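# Put the steel cup upside down on the plate

## Task

Lift the steel cup off the fixture on the robot's right side and set it upside down on the plate so that its entire rim rests on the plate, then open the gripper to release it.

## Robot and tools

Robot: two Kinova Gen3 arms with seven joints each, named left_arm and right_arm. Each carries a Robotiq 2F-85 two-finger gripper and a wrist camera. The cameras are cam_low, cam_left_wrist and cam_right_wrist, each 504x504 pixels, and images come back in that order.

Scene frame: the origin sits on the table top midway between the arms. +z is up, +x points out over the table, and left_arm is on the +y side. The arm names do not describe image sides. Base of left_arm: (+0.028, +0.363, 0) m, quat_wxyz (+1.000, 0, 0, -0.013). Base of right_arm: (+0.002, -0.274, 0) m, quat_wxyz (+0.997, 0, 0, +0.079). In the gripper's own frame the fingers extend along +z and close along y. end_effector_position is the spot between the pads when they are shut. Closed fingertips reach about 19 mm past it, open ones about 6 mm. Closing also pushes the tips roughly 13 mm farther from the wrist, so keep that much clearance above a surface. The printed hand position can be off, more so at long reach.

The row: every command row has 18 numbers, even if only one arm moves. The first 9 are left_arm: seven joint angles, then gripper position, then gripper speed. The next 9 are right_arm in the same layout. Joint order: waist, shoulder, upper arm roll, elbow, forearm roll, wrist pitch, wrist roll. Joint numbers are absolute target angles in radians, in the same form as the Joint positions line prints them; they are not offsets. The waist's sign is flipped relative to the URDF. Stated ranges: waist, upper arm roll, forearm roll and wrist roll -69.115 to 69.115; shoulder -2.250 to 2.250; elbow -2.580 to 2.580; wrist pitch -2.100 to 2.100. A call is rejected if a target is more than 0.013 rad beyond a range end and also farther out than the joint's current angle. The true end can differ by up to 0.013 rad. A target past the true end is clipped to it, and the result then reports "joint sent to its limit". If that line is absent, it does not prove the joint has room left.

Gripper numbers, each from -1 to 1. Position is absolute: +1 is fully open (85 mm), 0 is about 41 mm, about -0.8 brings the pads together, and -1 closes until something blocks the fingers. Speed: -1 is about 20 mm/s, 0 about 85, +1 about 150. Grip force is not adjustable; a full close gives about 190 to 235 N per pad. To grip firmly, send -1 and keep sending it. For a gentler grip, open first, then close to a position just narrower than the object. To release, send a position wider than the object. To leave a gripper alone, repeat its last two numbers; a 0 is an actual command.

Tools:
- execute_actions(actions): a list of actions. Each action is a list of up to 15 rows, and each row lasts one control step of 1/30 s. A shorter action repeats its final row until 15 steps have passed. An empty list returns only the state and images.
- move(target, speed, blocking): target is one 18-number row of absolute angles and gripper numbers. All joints of both arms follow synchronized paths from where they are, so the hand traces a curve. speed (0.01 to 2 rad/s, default 0.5) caps the joint that has the longest way to go. Paths take 0.5 to 10 s and are cut short after 10 s. Gripper numbers take effect at the start. Paths ignore obstacles and the other arm. With blocking=false the result comes after 0.5 s while motion continues; use wait(0) to check, and call wait or stop before issuing more rows or moves. The "move:" line reports the ending (done, off_target, moving, held, fault), limits=held or limits=none, and each arm's joint farthest from target.
- wait(seconds): 0 to 10; lets time pass with the last command held.
- stop(): brakes a running move; the arm needs some distance to stop, more when fast. Fingers keep going.
- zoom_image(camera, region): region is [x0, y0, x1, y1] in pixels of that camera's latest image, at most 504 by 504.
- read_manual(section): returns licence texts only.
- finished_scene(scene): ends the current scene, given its number; irreversible. Only call it once the cup is released and resting.

Motion details: joint speed and acceleration are limited, so far targets take several actions, and results may arrive before the arm arrives. Each step, the target sent to a joint stays within a lead of its measured angle: 0.304 rad for waist, shoulder, upper arm roll and elbow, 0.266 rad for the three wrist joints. If the targets would shift the gripper more than 70 mm from where it is measured, they are scaled back. The "Joint targets" line shows what joints are currently driven toward; resend those values to keep a joint still. Unfinished motion must be commanded again.

Result lines: the state line gives each gripper's position (m) and quat_wxyz. Joint positions, velocities and torques list joints in the order above. position_measured_pct is roughly 50 minus 50 times the finger position, so 0 means fully open; fingers stopped below about 90 short of the request mean something is held or blocking, and about 90 means the pads met. "joint command not followed" or HELD means a clearance check altered or blocked joint targets on some steps. MOTOR HOT warns from 60 °C; at 75 °C an OVER-TEMPERATURE FAULT makes the arm sag. A TORQUE FAULT (load limits: 48 N m on the first four joints, 30.2 on the wrist joints, held weight included) halts that arm for 10 s.

Avoid: knocking or dropping anything off the table, fast impacts, pressing hard against things, letting the arms collide, and holding loads longer than needed. Objects may occasionally be nudged or pulled by outside disturbances.

Each tool is called after ">>>" in YAML: its name, and indented under it one key for each argument.

## Session

>>> execute_actions:
  actions: []

Scene clock: 0.00 s.
left_arm: end_effector_position=(+0.2429, +0.7695, +0.3159) position_measured_pct=0.0 end_effector_quat_wxyz=(+0.309, +0.623, +0.335, +0.636) | right_arm: end_effector_position=(+0.2689, -0.2162, +0.2563) position_measured_pct=0.0 end_effector_quat_wxyz=(-0.311, +0.886, -0.343, +0.031)
Joint names: [waist, shoulder, upper arm roll, elbow, forearm roll, wrist pitch, wrist roll]
Joint positions: left_arm=[ 1.736  0.723 -0.226  2.     1.382  1.814  2.904] | right_arm=[ 0.031 -0.12   0.548  2.343 -0.717  0.96  -1.512]
Joint velocities: left_arm=[-0.001  0.001  0.     0.    -0.001 -0.     0.   ] | right_arm=[-0.    -0.     0.001  0.    -0.001  0.     0.   ]
Joint torques (N m, as the joint torque sensors report them, + toward a larger Joint positions number): no reading
Joint targets: left_arm=[1.736 0.723 -0.226 2.000 1.382 1.814 2.904] | right_arm=[0.031 -0.120 0.548 2.343 -0.717 0.960 -1.512]

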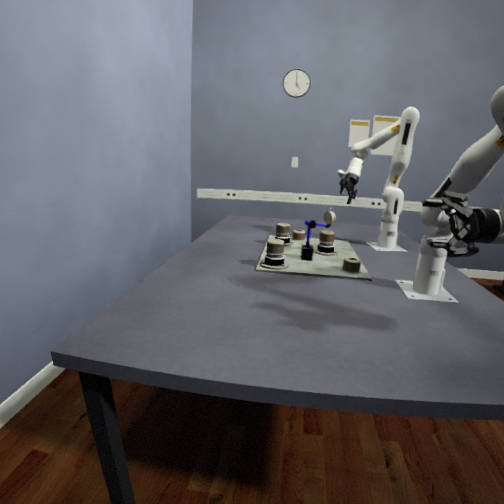

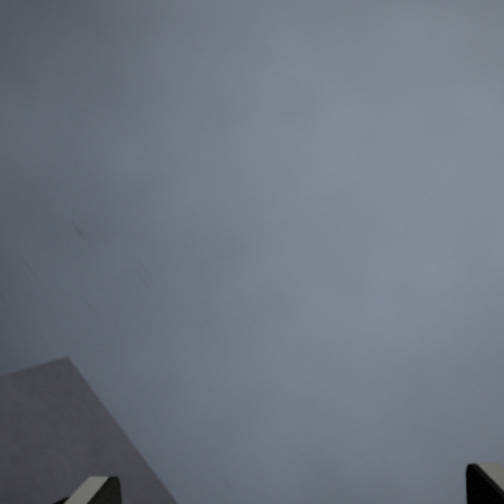

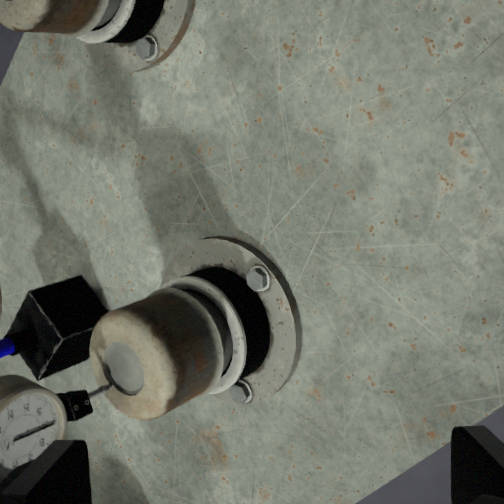

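>>> move:
  target: [1.736,0.723,-0.226,2.0,1.382,1.814,2.904,1,0,0.103,0.782,0,0.8603,0,1.4992,-1.57,1,0]
  speed: 1.2

Scene clock: 15.93 s.
left_arm: end_effector_position=(+0.2431, +0.7694, +0.3160) position_measured_pct=0.0 end_effector_quat_wxyz=(+0.309, +0.623, +0.335, +0.636) | right_arm: end_effector_position=(+0.5980, -0.1399, +0.2497) position_measured_pct=0.0 end_effector_quat_wxyz=(-0.000, +0.991, +0.131, +0.000)
Joint names: [waist, shoulder, upper arm roll, elbow, forearm roll, wrist pitch, wrist roll]
Joint positions: left_arm=[ 1.736  0.723 -0.226  2.     1.382  1.814  2.904] | right_arm=[ 0.103  0.782  0.     0.86  -0.     1.499 -1.57 ]
Joint velocities: left_arm=[ 0.001  0.001  0.    -0.    -0.    -0.    -0.   ] | right_arm=[-0.001  0.002 -0.002 -0.001  0.001 -0.002 -0.   ]
Joint torques (N m, as the joint torque sensors report them, + toward a larger Joint positions number): left_arm=[ -0.14 -16.88   1.05  -2.59   0.62   2.96  -0.02] | right_arm=[ -0.1  -22.65   0.25  -9.46  -0.14  -0.07   0.13]
Joint targets: left_arm=[1.736 0.723 -0.226 2.000 1.382 1.814 2.904] | right_arm=[0.103 0.782 -0.000 0.860 0.000 1.499 -1.570]
move: done; limits=none; left_arm: farthest joint: the waist, 0.000 radians from its target (0.000 radians at the start); right_arm: farthest joint: the waist, 0.000 radians from its target (0.072 radians at the start)

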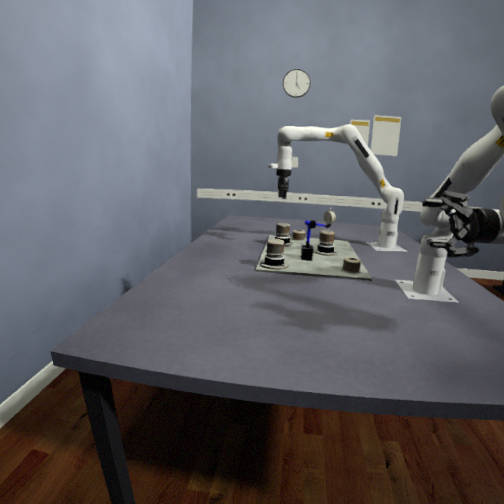

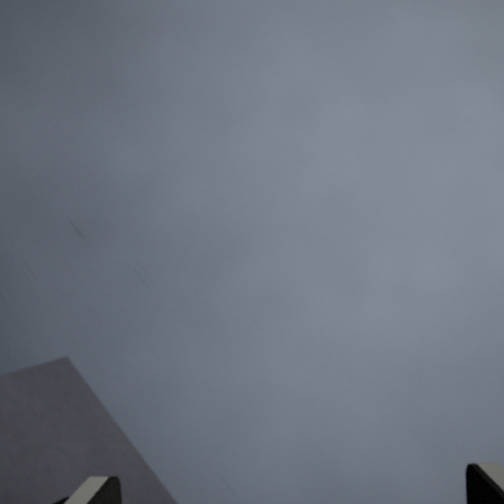

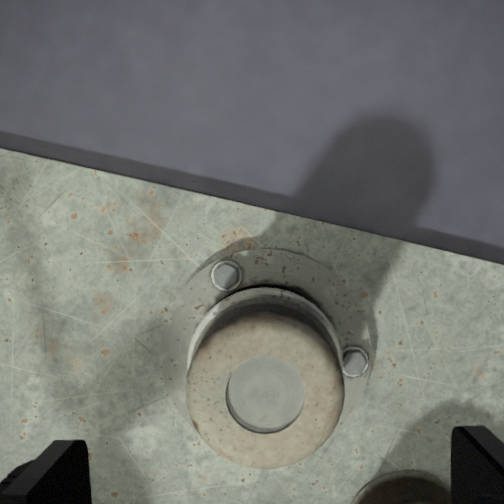

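>>> move:
  target: [1.736,0.723,-0.226,2.0,1.382,1.814,2.904,1,0,0.106,0.8411,0,1.1543,0,1.1462,-1.57,1,0]
  speed: 0.5

Scene clock: 23.10 s.
left_arm: end_effector_position=(+0.2431, +0.7694, +0.3160) position_measured_pct=0.0 end_effector_quat_wxyz=(+0.309, +0.623, +0.335, +0.636) | right_arm: end_effector_position=(+0.5879, -0.1407, +0.1245) position_measured_pct=0.0 end_effector_quat_wxyz=(+0.000, +0.991, +0.132, -0.000)
Joint names: [waist, shoulder, upper arm roll, elbow, forearm roll, wrist pitch, wrist roll]
Joint positions: left_arm=[ 1.736  0.723 -0.226  2.     1.382  1.814  2.904] | right_arm=[ 0.106  0.841  0.     1.154  0.     1.146 -1.57 ]
Joint velocities: left_arm=[-0.001  0.    -0.     0.     0.    -0.     0.   ] | right_arm=[ 0.    -0.001  0.002 -0.     0.    -0.001 -0.   ]
Joint torques (N m, as the joint torque sensors report them, + toward a larger Joint positions number): left_arm=[ -0.12 -16.84   1.09  -2.62   0.64   2.99  -0.02] | right_arm=[  0.07 -22.57   0.16  -8.57  -0.03  -0.09   0.05]
Joint targets: left_arm=[1.736 0.723 -0.226 2.000 1.382 1.814 2.904] | right_arm=[0.106 0.841 0.000 1.154 0.000 1.146 -1.570]
move: done; limits=none; left_arm: farthest joint: the waist, 0.000 radians from its target (0.000 radians at the start); right_arm: farthest joint: the waist, 0.000 radians from its target (0.003 radians at the start)

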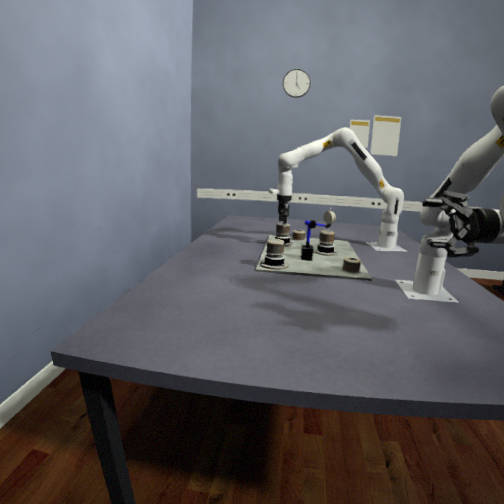

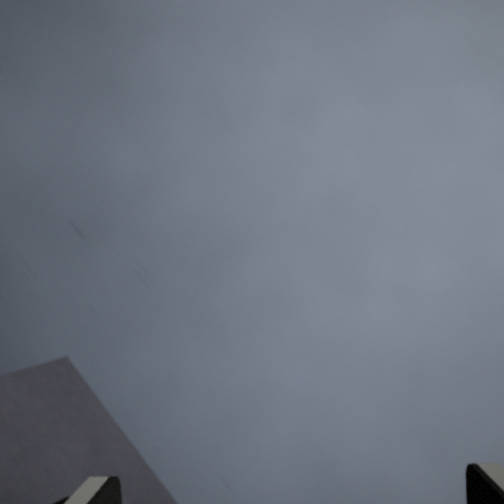

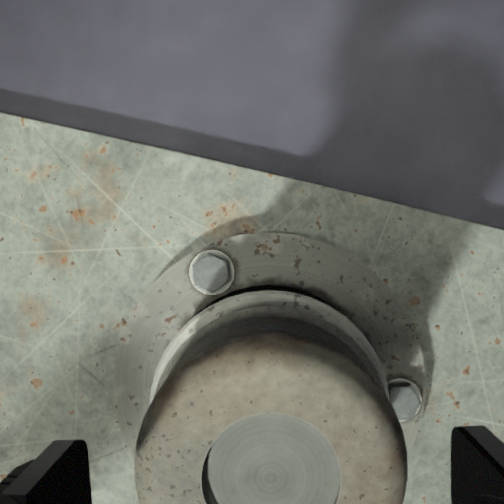

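>>> move:
  target: [1.736,0.723,-0.226,2.0,1.382,1.814,2.904,1,0,0.106,0.883,0,1.226,0,1.0326,-1.57,1,0]
  speed: 0.15

Scene clock: 34.13 s.
left_arm: end_effector_position=(+0.2431, +0.7694, +0.3160) position_measured_pct=0.0 end_effector_quat_wxyz=(+0.309, +0.623, +0.335, +0.636) | right_arm: end_effector_position=(+0.5830, -0.1421, +0.0795) position_measured_pct=0.0 end_effector_quat_wxyz=(-0.000, +0.991, +0.132, +0.000)
Joint names: [waist, shoulder, upper arm roll, elbow, forearm roll, wrist pitch, wrist roll]
Joint positions: left_arm=[ 1.736  0.723 -0.226  2.     1.382  1.814  2.904] | right_arm=[ 0.106  0.883 -0.     1.226  0.     1.033 -1.57 ]
Joint velocities: left_arm=[-0.    -0.001 -0.     0.    -0.001 -0.     0.002] | right_arm=[-0.     0.     0.001  0.001 -0.    -0.    -0.   ]
Joint torques (N m, as the joint torque sensors report them, + toward a larger Joint positions number): left_arm=[ -0.01 -16.91   1.18  -2.5    0.65   3.06  -0.09] | right_arm=[ -0.13 -22.27   0.14  -8.33  -0.17  -0.23   0.09]
Joint targets: left_arm=[1.736 0.723 -0.226 2.000 1.382 1.814 2.904] | right_arm=[0.106 0.883 0.000 1.226 0.000 1.033 -1.570]
move: done; limits=none; left_arm: farthest joint: the waist, 0.000 radians from its target (0.000 radians at the start); right_arm: farthest joint: the waist, 0.000 radians from its target (0.000 radians at the start)

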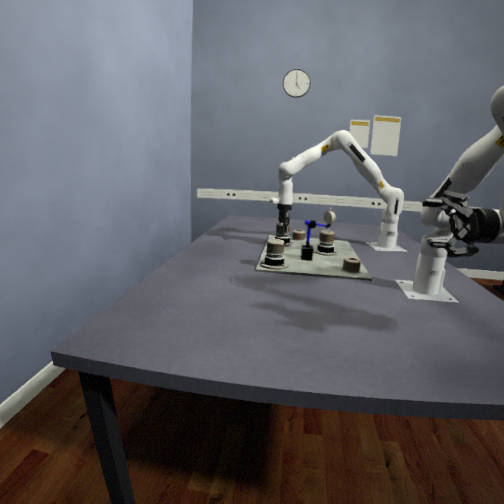

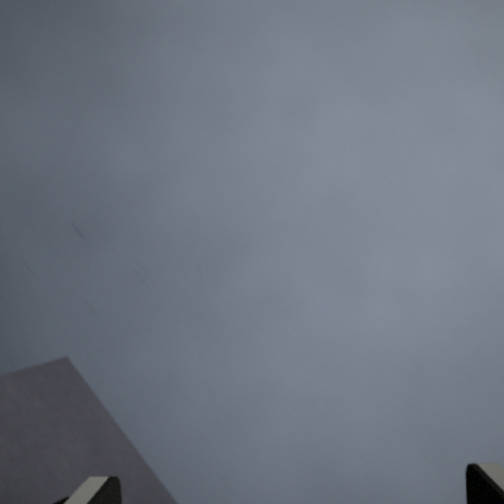

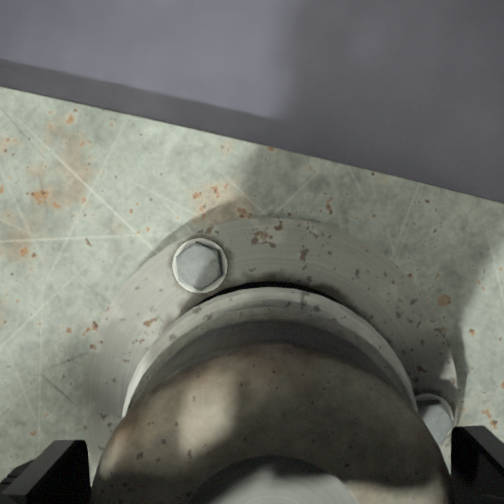

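>>> execute_actions:
  actions:
    - [[1.736,0.723,-0.226,2.0,1.382,1.814,2.904,1,0,0.106,0.883,0,1.226,0,1.0326,-1.57,-1,0]]
    - [[1.736,0.723,-0.226,2.0,1.382,1.814,2.904,1,0,0.106,0.883,0,1.226,0,1.0326,-1.57,-1,0]]

Scene clock: 40.00 s.
left_arm: end_effector_position=(+0.2431, +0.7694, +0.3160) position_measured_pct=0.0 end_effector_quat_wxyz=(+0.309, +0.623, +0.335, +0.636) | right_arm: end_effector_position=(+0.5832, -0.1421, +0.0801) position_measured_pct=20.6 end_effector_quat_wxyz=(+0.000, +0.991, +0.132, +0.000)
Joint names: [waist, shoulder, upper arm roll, elbow, forearm roll, wrist pitch, wrist roll]
Joint positions: left_arm=[ 1.736  0.723 -0.226  2.     1.382  1.814  2.904] | right_arm=[ 0.106  0.882  0.     1.226  0.     1.033 -1.57 ]
Joint velocities: left_arm=[-0.001  0.002 -0.001  0.    -0.001 -0.    -0.   ] | right_arm=[ 0.001 -0.     0.001  0.003 -0.    -0.001 -0.   ]
Joint torques (N m, as the joint torque sensors report them, + toward a larger Joint positions number): left_arm=[ -0.19 -16.89   1.02  -2.58   0.69   3.    -0.01] | right_arm=[ -0.07 -21.75   0.12  -7.91  -0.23  -0.35   0.14]
Joint targets: left_arm=[1.736 0.723 -0.226 2.000 1.382 1.814 2.904] | right_arm=[0.106 0.883 0.000 1.226 0.000 1.033 -1.570]
Step readings (joint positions; steps 1 to 15: 1st action; 16 to 30: 2nd action):
0: left_arm=[1.736 0.723 -0.226 2.000 1.382 1.814 2.904] | right_arm=[0.106 0.883 0.000 1.226 0.000 1.033 -1.570]
1: left_arm=[1.736 0.723 -0.226 2.000 1.382 1.814 2.904] | right_arm=[0.106 0.883 0.000 1.226 0.000 1.033 -1.570]
2: left_arm=[1.736 0.723 -0.226 2.000 1.382 1.814 2.904] | right_arm=[0.106 0.883 0.000 1.226 0.000 1.033 -1.570]
4: left_arm=[1.736 0.723 -0.226 2.000 1.382 1.814 2.904] | right_arm=[0.106 0.883 0.000 1.226 0.000 1.033 -1.570]
8: left_arm=[1.736 0.723 -0.226 2.000 1.382 1.814 2.904] | right_arm=[0.106 0.883 0.000 1.226 0.000 1.033 -1.570]
15: left_arm=[1.736 0.723 -0.226 2.000 1.382 1.814 2.904] | right_arm=[0.106 0.882 0.000 1.226 0.000 1.033 -1.570]
16: left_arm=[1.736 0.723 -0.226 2.000 1.382 1.814 2.904] | right_arm=[0.106 0.882 0.000 1.226 0.000 1.033 -1.570]
17: left_arm=[1.736 0.723 -0.226 2.000 1.382 1.814 2.904] | right_arm=[0.106 0.882 0.000 1.226 0.000 1.033 -1.570]
19: left_arm=[1.736 0.723 -0.226 2.000 1.382 1.814 2.904] | right_arm=[0.106 0.882 0.000 1.226 0.000 1.033 -1.570]
23: left_arm=[1.736 0.723 -0.226 2.000 1.382 1.814 2.904] | right_arm=[0.106 0.882 0.000 1.226 0.000 1.033 -1.570]
30: Joint positions above

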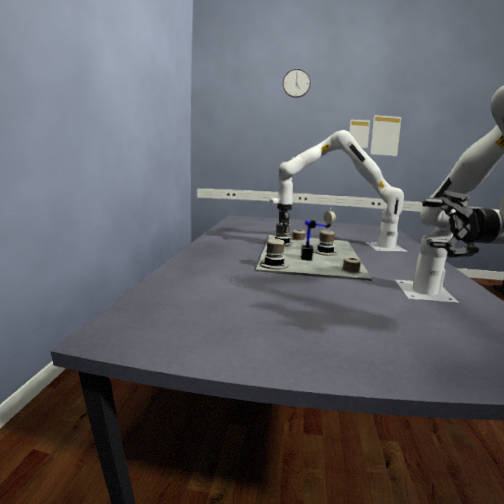

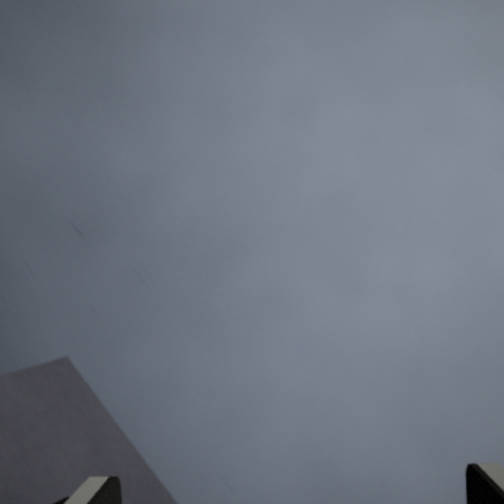

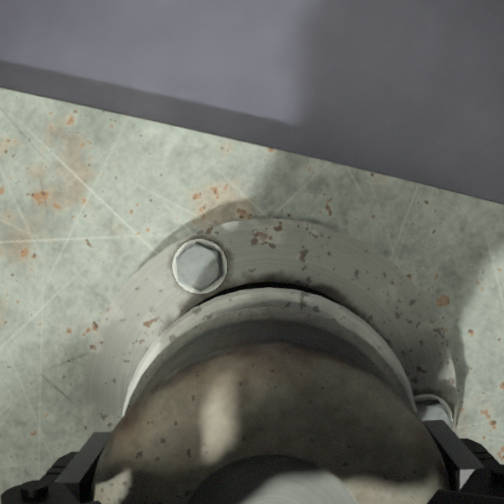

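>>> move:
  target: [1.736,0.723,-0.226,2.0,1.382,1.814,2.904,1,0,0.106,0.785,0,1.114,0,1.2426,-1.57,-1,0]
  speed: 0.12

Scene clock: 48.93 s.
left_arm: end_effector_position=(+0.2431, +0.7694, +0.3160) position_measured_pct=0.0 end_effector_quat_wxyz=(+0.309, +0.623, +0.335, +0.636) | right_arm: end_effector_position=(+0.5830, -0.1421, +0.1698) position_measured_pct=20.6 end_effector_quat_wxyz=(+0.000, +0.991, +0.132, -0.000)
Joint names: [waist, shoulder, upper arm roll, elbow, forearm roll, wrist pitch, wrist roll]
Joint positions: left_arm=[ 1.736  0.723 -0.226  2.     1.382  1.814  2.904] | right_arm=[ 0.106  0.785  0.     1.114 -0.     1.243 -1.57 ]
Joint velocities: left_arm=[-0.001 -0.001  0.001  0.    -0.001 -0.     0.001] | right_arm=[-0.001 -0.001 -0.001 -0.001 -0.001  0.001  0.   ]
Joint torques (N m, as the joint torque sensors report them, + toward a larger Joint positions number): left_arm=[ -0.09 -16.97   1.12  -2.55   0.68   3.     0.01] | right_arm=[ -0.19 -23.1    0.2   -9.61  -0.18  -0.24   0.2 ]
Joint targets: left_arm=[1.736 0.723 -0.226 2.000 1.382 1.814 2.904] | right_arm=[0.106 0.785 0.000 1.114 0.000 1.243 -1.570]
move: done; limits=none; left_arm: farthest joint: the waist, 0.000 radians from its target (0.000 radians at the start); right_arm: farthest joint: the waist, 0.000 radians from its target (0.000 radians at the start)

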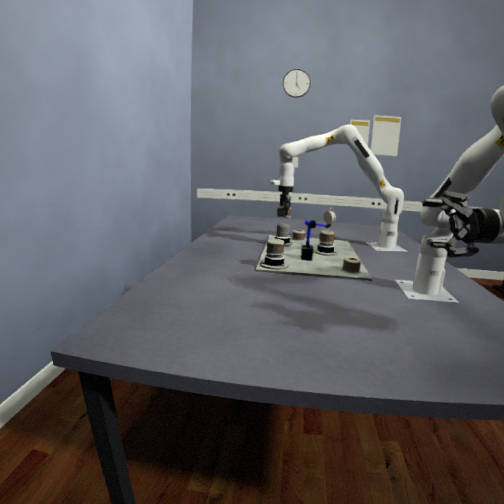

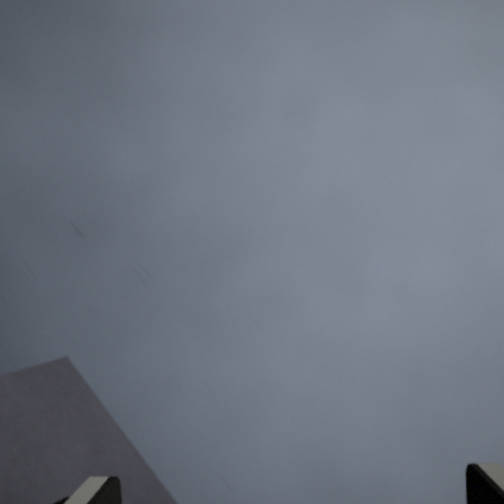

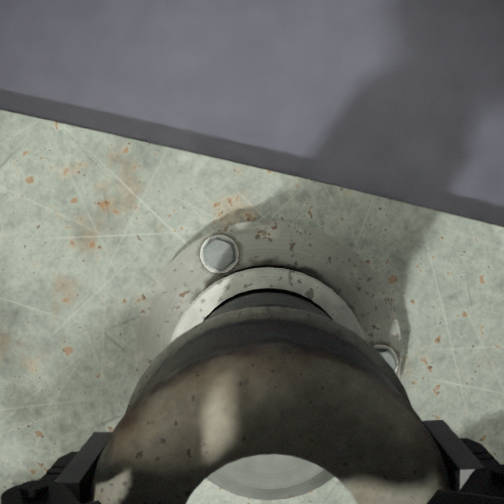

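>>> move:
  target: [1.736,0.723,-0.226,2.0,1.382,1.814,2.904,1,0,0.292,0.6293,0,1.4178,0,1.0945,-1.57,-1,0]
  speed: 0.4

Scene clock: 61.47 s.
left_arm: end_effector_position=(+0.2431, +0.7694, +0.3160) position_measured_pct=0.0 end_effector_quat_wxyz=(+0.309, +0.623, +0.335, +0.636) | right_arm: end_effector_position=(+0.4875, -0.0666, +0.1694) position_measured_pct=20.6 end_effector_quat_wxyz=(+0.000, +0.975, +0.224, -0.000)
Joint names: [waist, shoulder, upper arm roll, elbow, forearm roll, wrist pitch, wrist roll]
Joint positions: left_arm=[ 1.736  0.723 -0.226  2.     1.382  1.814  2.904] | right_arm=[ 0.292  0.63  -0.     1.418 -0.     1.095 -1.57 ]
Joint velocities: left_arm=[-0.001 -0.001 -0.001  0.     0.    -0.     0.   ] | right_arm=[ 0.003 -0.003 -0.001  0.001  0.001 -0.002  0.   ]
Joint torques (N m, as the joint torque sensors report them, + toward a larger Joint positions number): left_arm=[ -0.16 -16.86   1.13  -2.63   0.7    2.99   0.01] | right_arm=[ -0.25 -19.86   0.24  -9.09  -0.19  -0.15   0.28]
Joint targets: left_arm=[1.736 0.723 -0.226 2.000 1.382 1.814 2.904] | right_arm=[0.292 0.629 0.000 1.418 0.000 1.095 -1.570]
move: done; limits=none; left_arm: farthest joint: the waist, 0.000 radians from its target (0.000 radians at the start); right_arm: farthest joint: the waist, 0.000 radians from its target (0.186 radians at the start)

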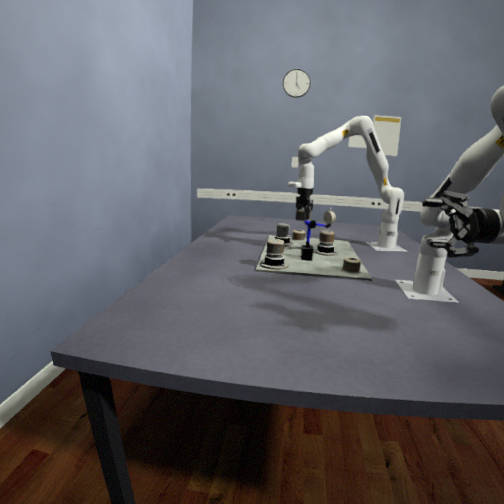

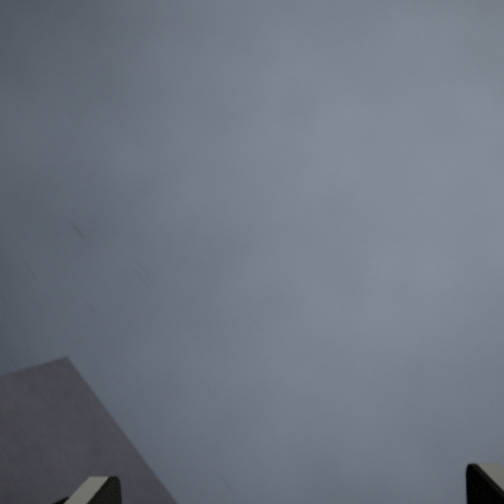

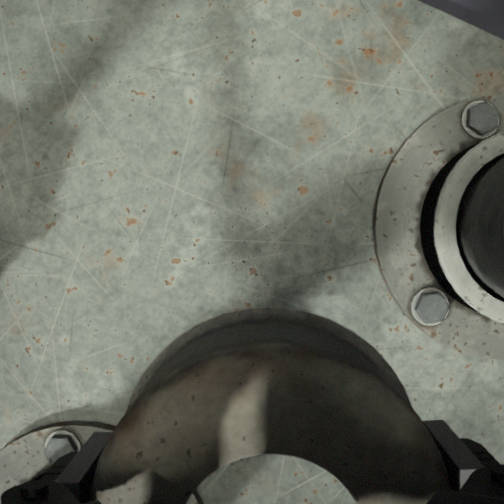

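>>> move:
  target: [1.736,0.723,-0.226,2.0,1.382,1.814,2.904,1,0,0.307,0.8216,0,1.5496,0,0.7704,-1.57,-1,0]
  speed: 0.15

Scene clock: 75.30 s.
left_arm: end_effector_position=(+0.2431, +0.7694, +0.3160) position_measured_pct=0.0 end_effector_quat_wxyz=(+0.309, +0.623, +0.335, +0.636) | right_arm: end_effector_position=(+0.4843, -0.0593, +0.0345) position_measured_pct=20.6 end_effector_quat_wxyz=(-0.000, +0.973, +0.231, +0.000)
Joint names: [waist, shoulder, upper arm roll, elbow, forearm roll, wrist pitch, wrist roll]
Joint positions: left_arm=[ 1.736  0.723 -0.226  2.     1.382  1.814  2.904] | right_arm=[ 0.307  0.821 -0.     1.55   0.     0.77  -1.57 ]
Joint velocities: left_arm=[-0.001  0.001  0.    -0.     0.     0.     0.001] | right_arm=[ 0.     0.001  0.002  0.001  0.    -0.002  0.   ]
Joint torques (N m, as the joint torque sensors report them, + toward a larger Joint positions number): left_arm=[ -0.24 -16.94   1.12  -2.58   0.72   3.05   0.09] | right_arm=[ -0.15 -21.13   0.18  -7.09  -0.11  -0.33   0.19]
Joint targets: left_arm=[1.736 0.723 -0.226 2.000 1.382 1.814 2.904] | right_arm=[0.307 0.822 0.000 1.550 0.000 0.770 -1.570]
move: done; limits=none; left_arm: farthest joint: the waist, 0.000 radians from its target (0.000 radians at the start); right_arm: farthest joint: the waist, 0.000 radians from its target (0.015 radians at the start)

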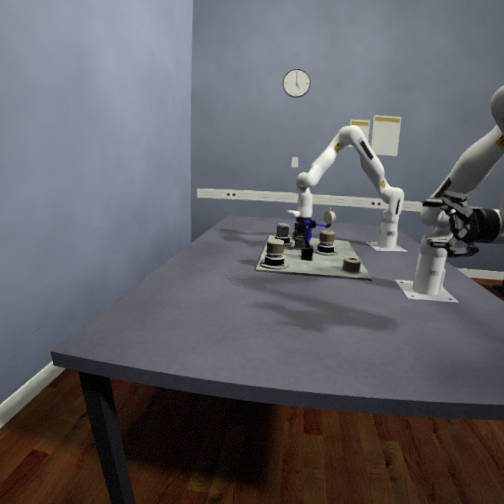

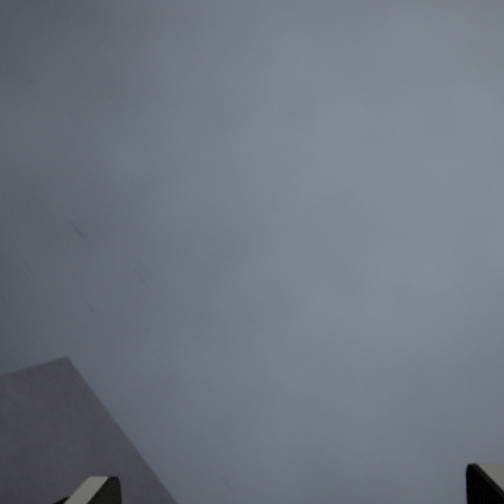

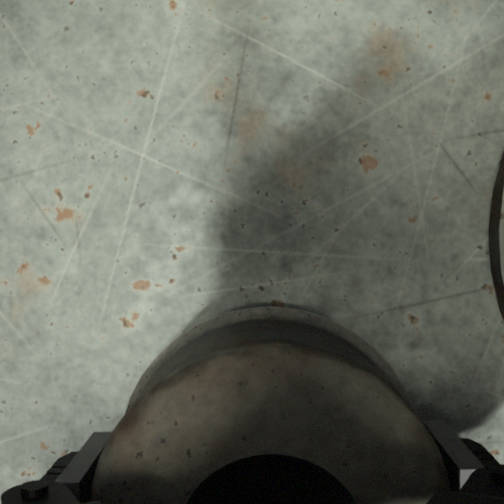

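>>> move:
  target: [1.736,0.723,-0.226,2.0,1.382,1.814,2.904,1,0,0.307,0.8349,0,1.5541,0,0.7526,-1.57,-1,0]
  speed: 0.02

Scene clock: 79.80 s.
left_arm: end_effector_position=(+0.2431, +0.7694, +0.3160) position_measured_pct=0.0 end_effector_quat_wxyz=(+0.309, +0.623, +0.335, +0.636) | right_arm: end_effector_position=(+0.4841, -0.0593, +0.0271) position_measured_pct=20.6 end_effector_quat_wxyz=(-0.000, +0.973, +0.231, +0.000)
Joint names: [waist, shoulder, upper arm roll, elbow, forearm roll, wrist pitch, wrist roll]
Joint positions: left_arm=[ 1.736  0.723 -0.226  2.     1.382  1.814  2.904] | right_arm=[ 0.307  0.834  0.     1.554  0.     0.753 -1.57 ]
Joint velocities: left_arm=[ 0.002  0.    -0.001  0.     0.     0.     0.   ] | right_arm=[ 0.    -0.    -0.    -0.     0.    -0.001 -0.   ]
Joint torques (N m, as the joint torque sensors report them, + toward a larger Joint positions number): left_arm=[ -0.11 -16.91   1.15  -2.77   0.59   3.05   0.  ] | right_arm=[ -0.11 -19.26   0.17  -6.38  -0.22  -0.46   0.27]
Joint targets: left_arm=[1.736 0.723 -0.226 2.000 1.382 1.814 2.904] | right_arm=[0.307 0.835 0.000 1.554 0.000 0.753 -1.570]
move: done; limits=none; left_arm: farthest joint: the waist, 0.000 radians from its target (0.000 radians at the start); right_arm: farthest joint: the shoulder, 0.001 radians from its target (0.013 radians at the start)

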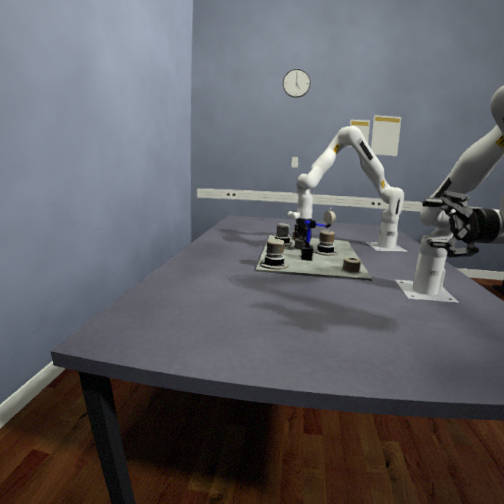

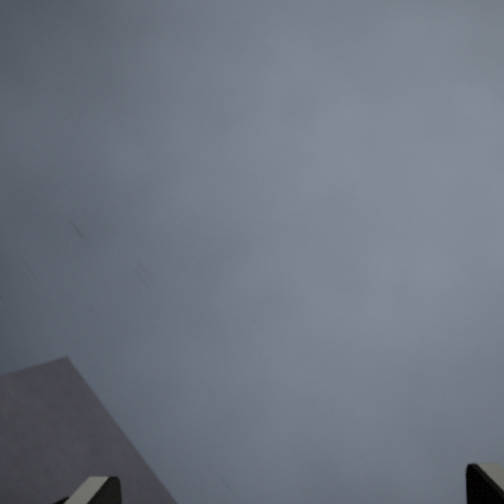

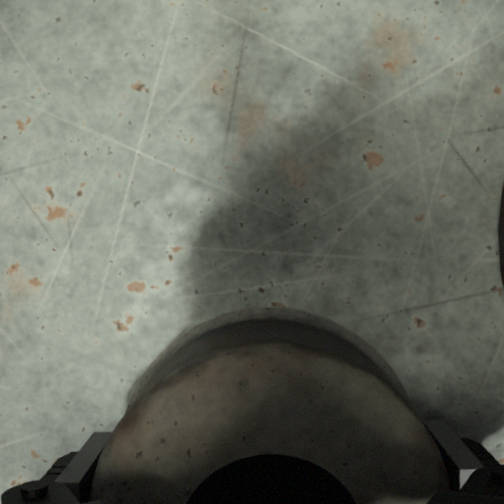

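Light contact. Release and lift.

>>> execute_actions:
  actions:
    - [[1.736,0.723,-0.226,2.0,1.382,1.814,2.904,1,0,0.307,0.8345,0,1.5541,0,0.7526,-1.57,1,0]]
    - [[1.736,0.723,-0.226,2.0,1.382,1.814,2.904,1,0,0.307,0.8345,0,1.5541,0,0.7526,-1.57,1,0]]

>>> move:
  target: [1.736,0.723,-0.226,2.0,1.382,1.814,2.904,1,0,0.307,0.70,0,1.51,0,0.9316,-1.57,1,0]
  speed: 0.3

Scene clock: 88.07 s.
left_arm: end_effector_position=(+0.2431, +0.7694, +0.3160) position_measured_pct=0.0 end_effector_quat_wxyz=(+0.309, +0.623, +0.335, +0.636) | right_arm: end_effector_position=(+0.4842, -0.0593, +0.0267) position_measured_pct=0.0 end_effector_quat_wxyz=(-0.000, +0.973, +0.231, +0.000)
Joint names: [waist, shoulder, upper arm roll, elbow, forearm roll, wrist pitch, wrist roll]
Joint positions: left_arm=[ 1.736  0.723 -0.226  2.     1.382  1.814  2.904] | right_arm=[ 0.307  0.835  0.     1.554 -0.     0.753 -1.57 ]
Joint velocities: left_arm=[ 0.002  0.     0.     0.     0.    -0.     0.001] | right_arm=[ 0.     0.     0.001  0.001  0.001 -0.001  0.   ]
Joint torques (N m, as the joint torque sensors report them, + toward a larger Joint positions number): left_arm=[ -0.13 -16.98   1.03  -2.56   0.69   3.01   0.07] | right_arm=[ -0.2  -20.37   0.26  -6.58  -0.16  -0.14   0.07]
Joint targets: left_arm=[1.736 0.723 -0.226 2.000 1.382 1.814 2.904] | right_arm=[0.307 0.834 0.000 1.554 0.000 0.753 -1.570]
Step readings (joint positions; steps 1 to 15: 1st action; 16 to 30: 2nd action):
0: left_arm=[1.736 0.723 -0.226 2.000 1.382 1.814 2.904] | right_arm=[0.307 0.834 0.000 1.554 0.000 0.753 -1.570]
1: left_arm=[1.736 0.723 -0.226 2.000 1.382 1.814 2.904] | right_arm=[0.307 0.834 0.000 1.554 0.000 0.753 -1.570]
2: left_arm=[1.736 0.723 -0.226 2.000 1.382 1.814 2.904] | right_arm=[0.307 0.834 0.000 1.554 0.000 0.753 -1.570]
4: left_arm=[1.736 0.723 -0.226 2.000 1.382 1.814 2.904] | right_arm=[0.307 0.834 -0.000 1.554 -0.000 0.753 -1.570]
8: left_arm=[1.736 0.723 -0.226 2.000 1.382 1.814 2.904] | right_arm=[0.307 0.834 0.000 1.554 0.000 0.753 -1.570]
15: left_arm=[1.736 0.723 -0.226 2.000 1.382 1.814 2.904] | right_arm=[0.307 0.834 0.000 1.554 0.000 0.753 -1.570]
16: left_arm=[1.736 0.723 -0.226 2.000 1.382 1.814 2.904] | right_arm=[0.307 0.834 0.000 1.554 0.000 0.753 -1.570]
17: left_arm=[1.736 0.723 -0.226 2.000 1.382 1.814 2.904] | right_arm=[0.307 0.834 0.000 1.554 0.000 0.753 -1.570]
19: left_arm=[1.736 0.723 -0.226 2.000 1.382 1.814 2.904] | right_arm=[0.307 0.834 0.000 1.554 0.000 0.753 -1.570]
23: left_arm=[1.736 0.723 -0.226 2.000 1.382 1.814 2.904] | right_arm=[0.307 0.834 0.000 1.554 0.000 0.753 -1.570]
30: Joint positions above

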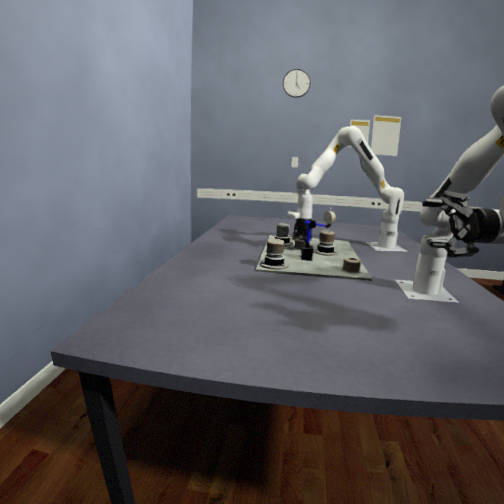

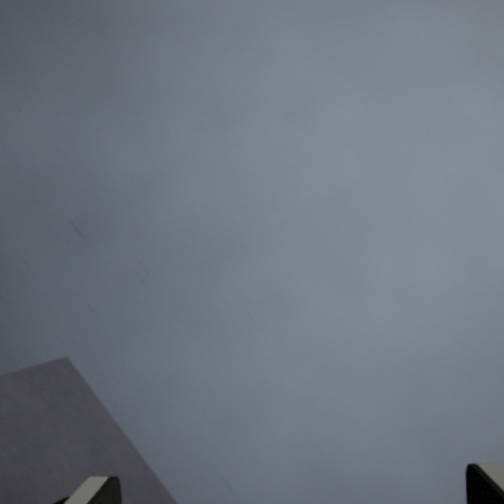

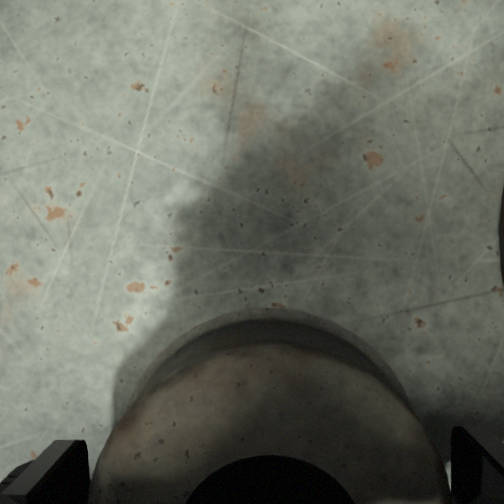

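Scene clock: 89.10 s.
left_arm: end_effector_position=(+0.2431, +0.7694, +0.3160) position_measured_pct=0.0 end_effector_quat_wxyz=(+0.309, +0.623, +0.335, +0.636) | right_arm: end_effector_position=(+0.4810, -0.0609, +0.1077) position_measured_pct=0.0 end_effector_quat_wxyz=(+0.000, +0.973, +0.231, -0.000)
Joint names: [waist, shoulder, upper arm roll, elbow, forearm roll, wrist pitch, wrist roll]
Joint positions: left_arm=[ 1.736  0.723 -0.226  2.     1.382  1.814  2.904] | right_arm=[ 0.307  0.7    0.     1.51  -0.     0.932 -1.57 ]
Joint velocities: left_arm=[-0.    -0.001  0.    -0.     0.     0.    -0.   ] | right_arm=[-0.001 -0.002  0.     0.    -0.     0.001 -0.   ]
Joint torques (N m, as the joint torque sensors report them, + toward a larger Joint positions number): left_arm=[ -0.03 -16.94   1.13  -2.63   0.67   3.04  -0.01] | right_arm=[ -0.23 -19.53   0.06  -7.61  -0.08  -0.14   0.13]
Joint targets: left_arm=[1.736 0.723 -0.226 2.000 1.382 1.814 2.904] | right_arm=[0.307 0.700 0.000 1.510 0.000 0.932 -1.570]
move: done; limits=none; left_arm: farthest joint: the waist, 0.000 radians from its target (0.000 radians at the start); right_arm: farthest joint: the waist, 0.000 radians from its target (0.000 radians at the start)

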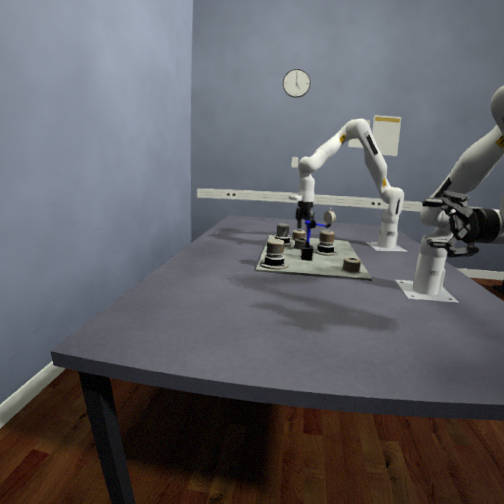

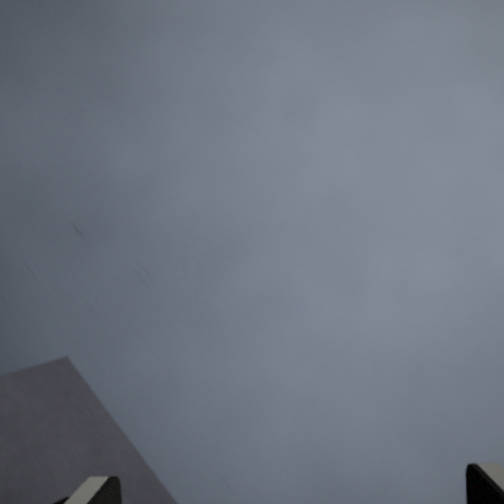

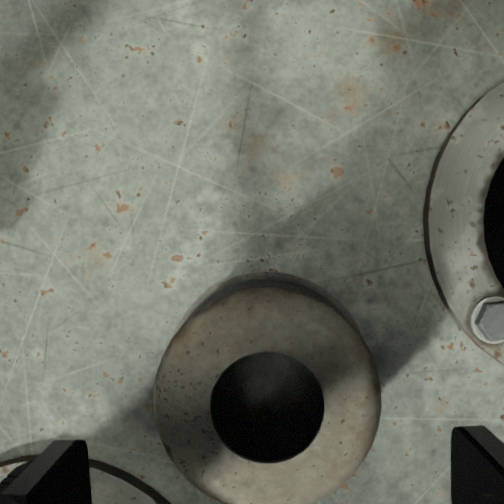

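>>> finished_scene:
  scene: 2

The scene is finished: the task was done.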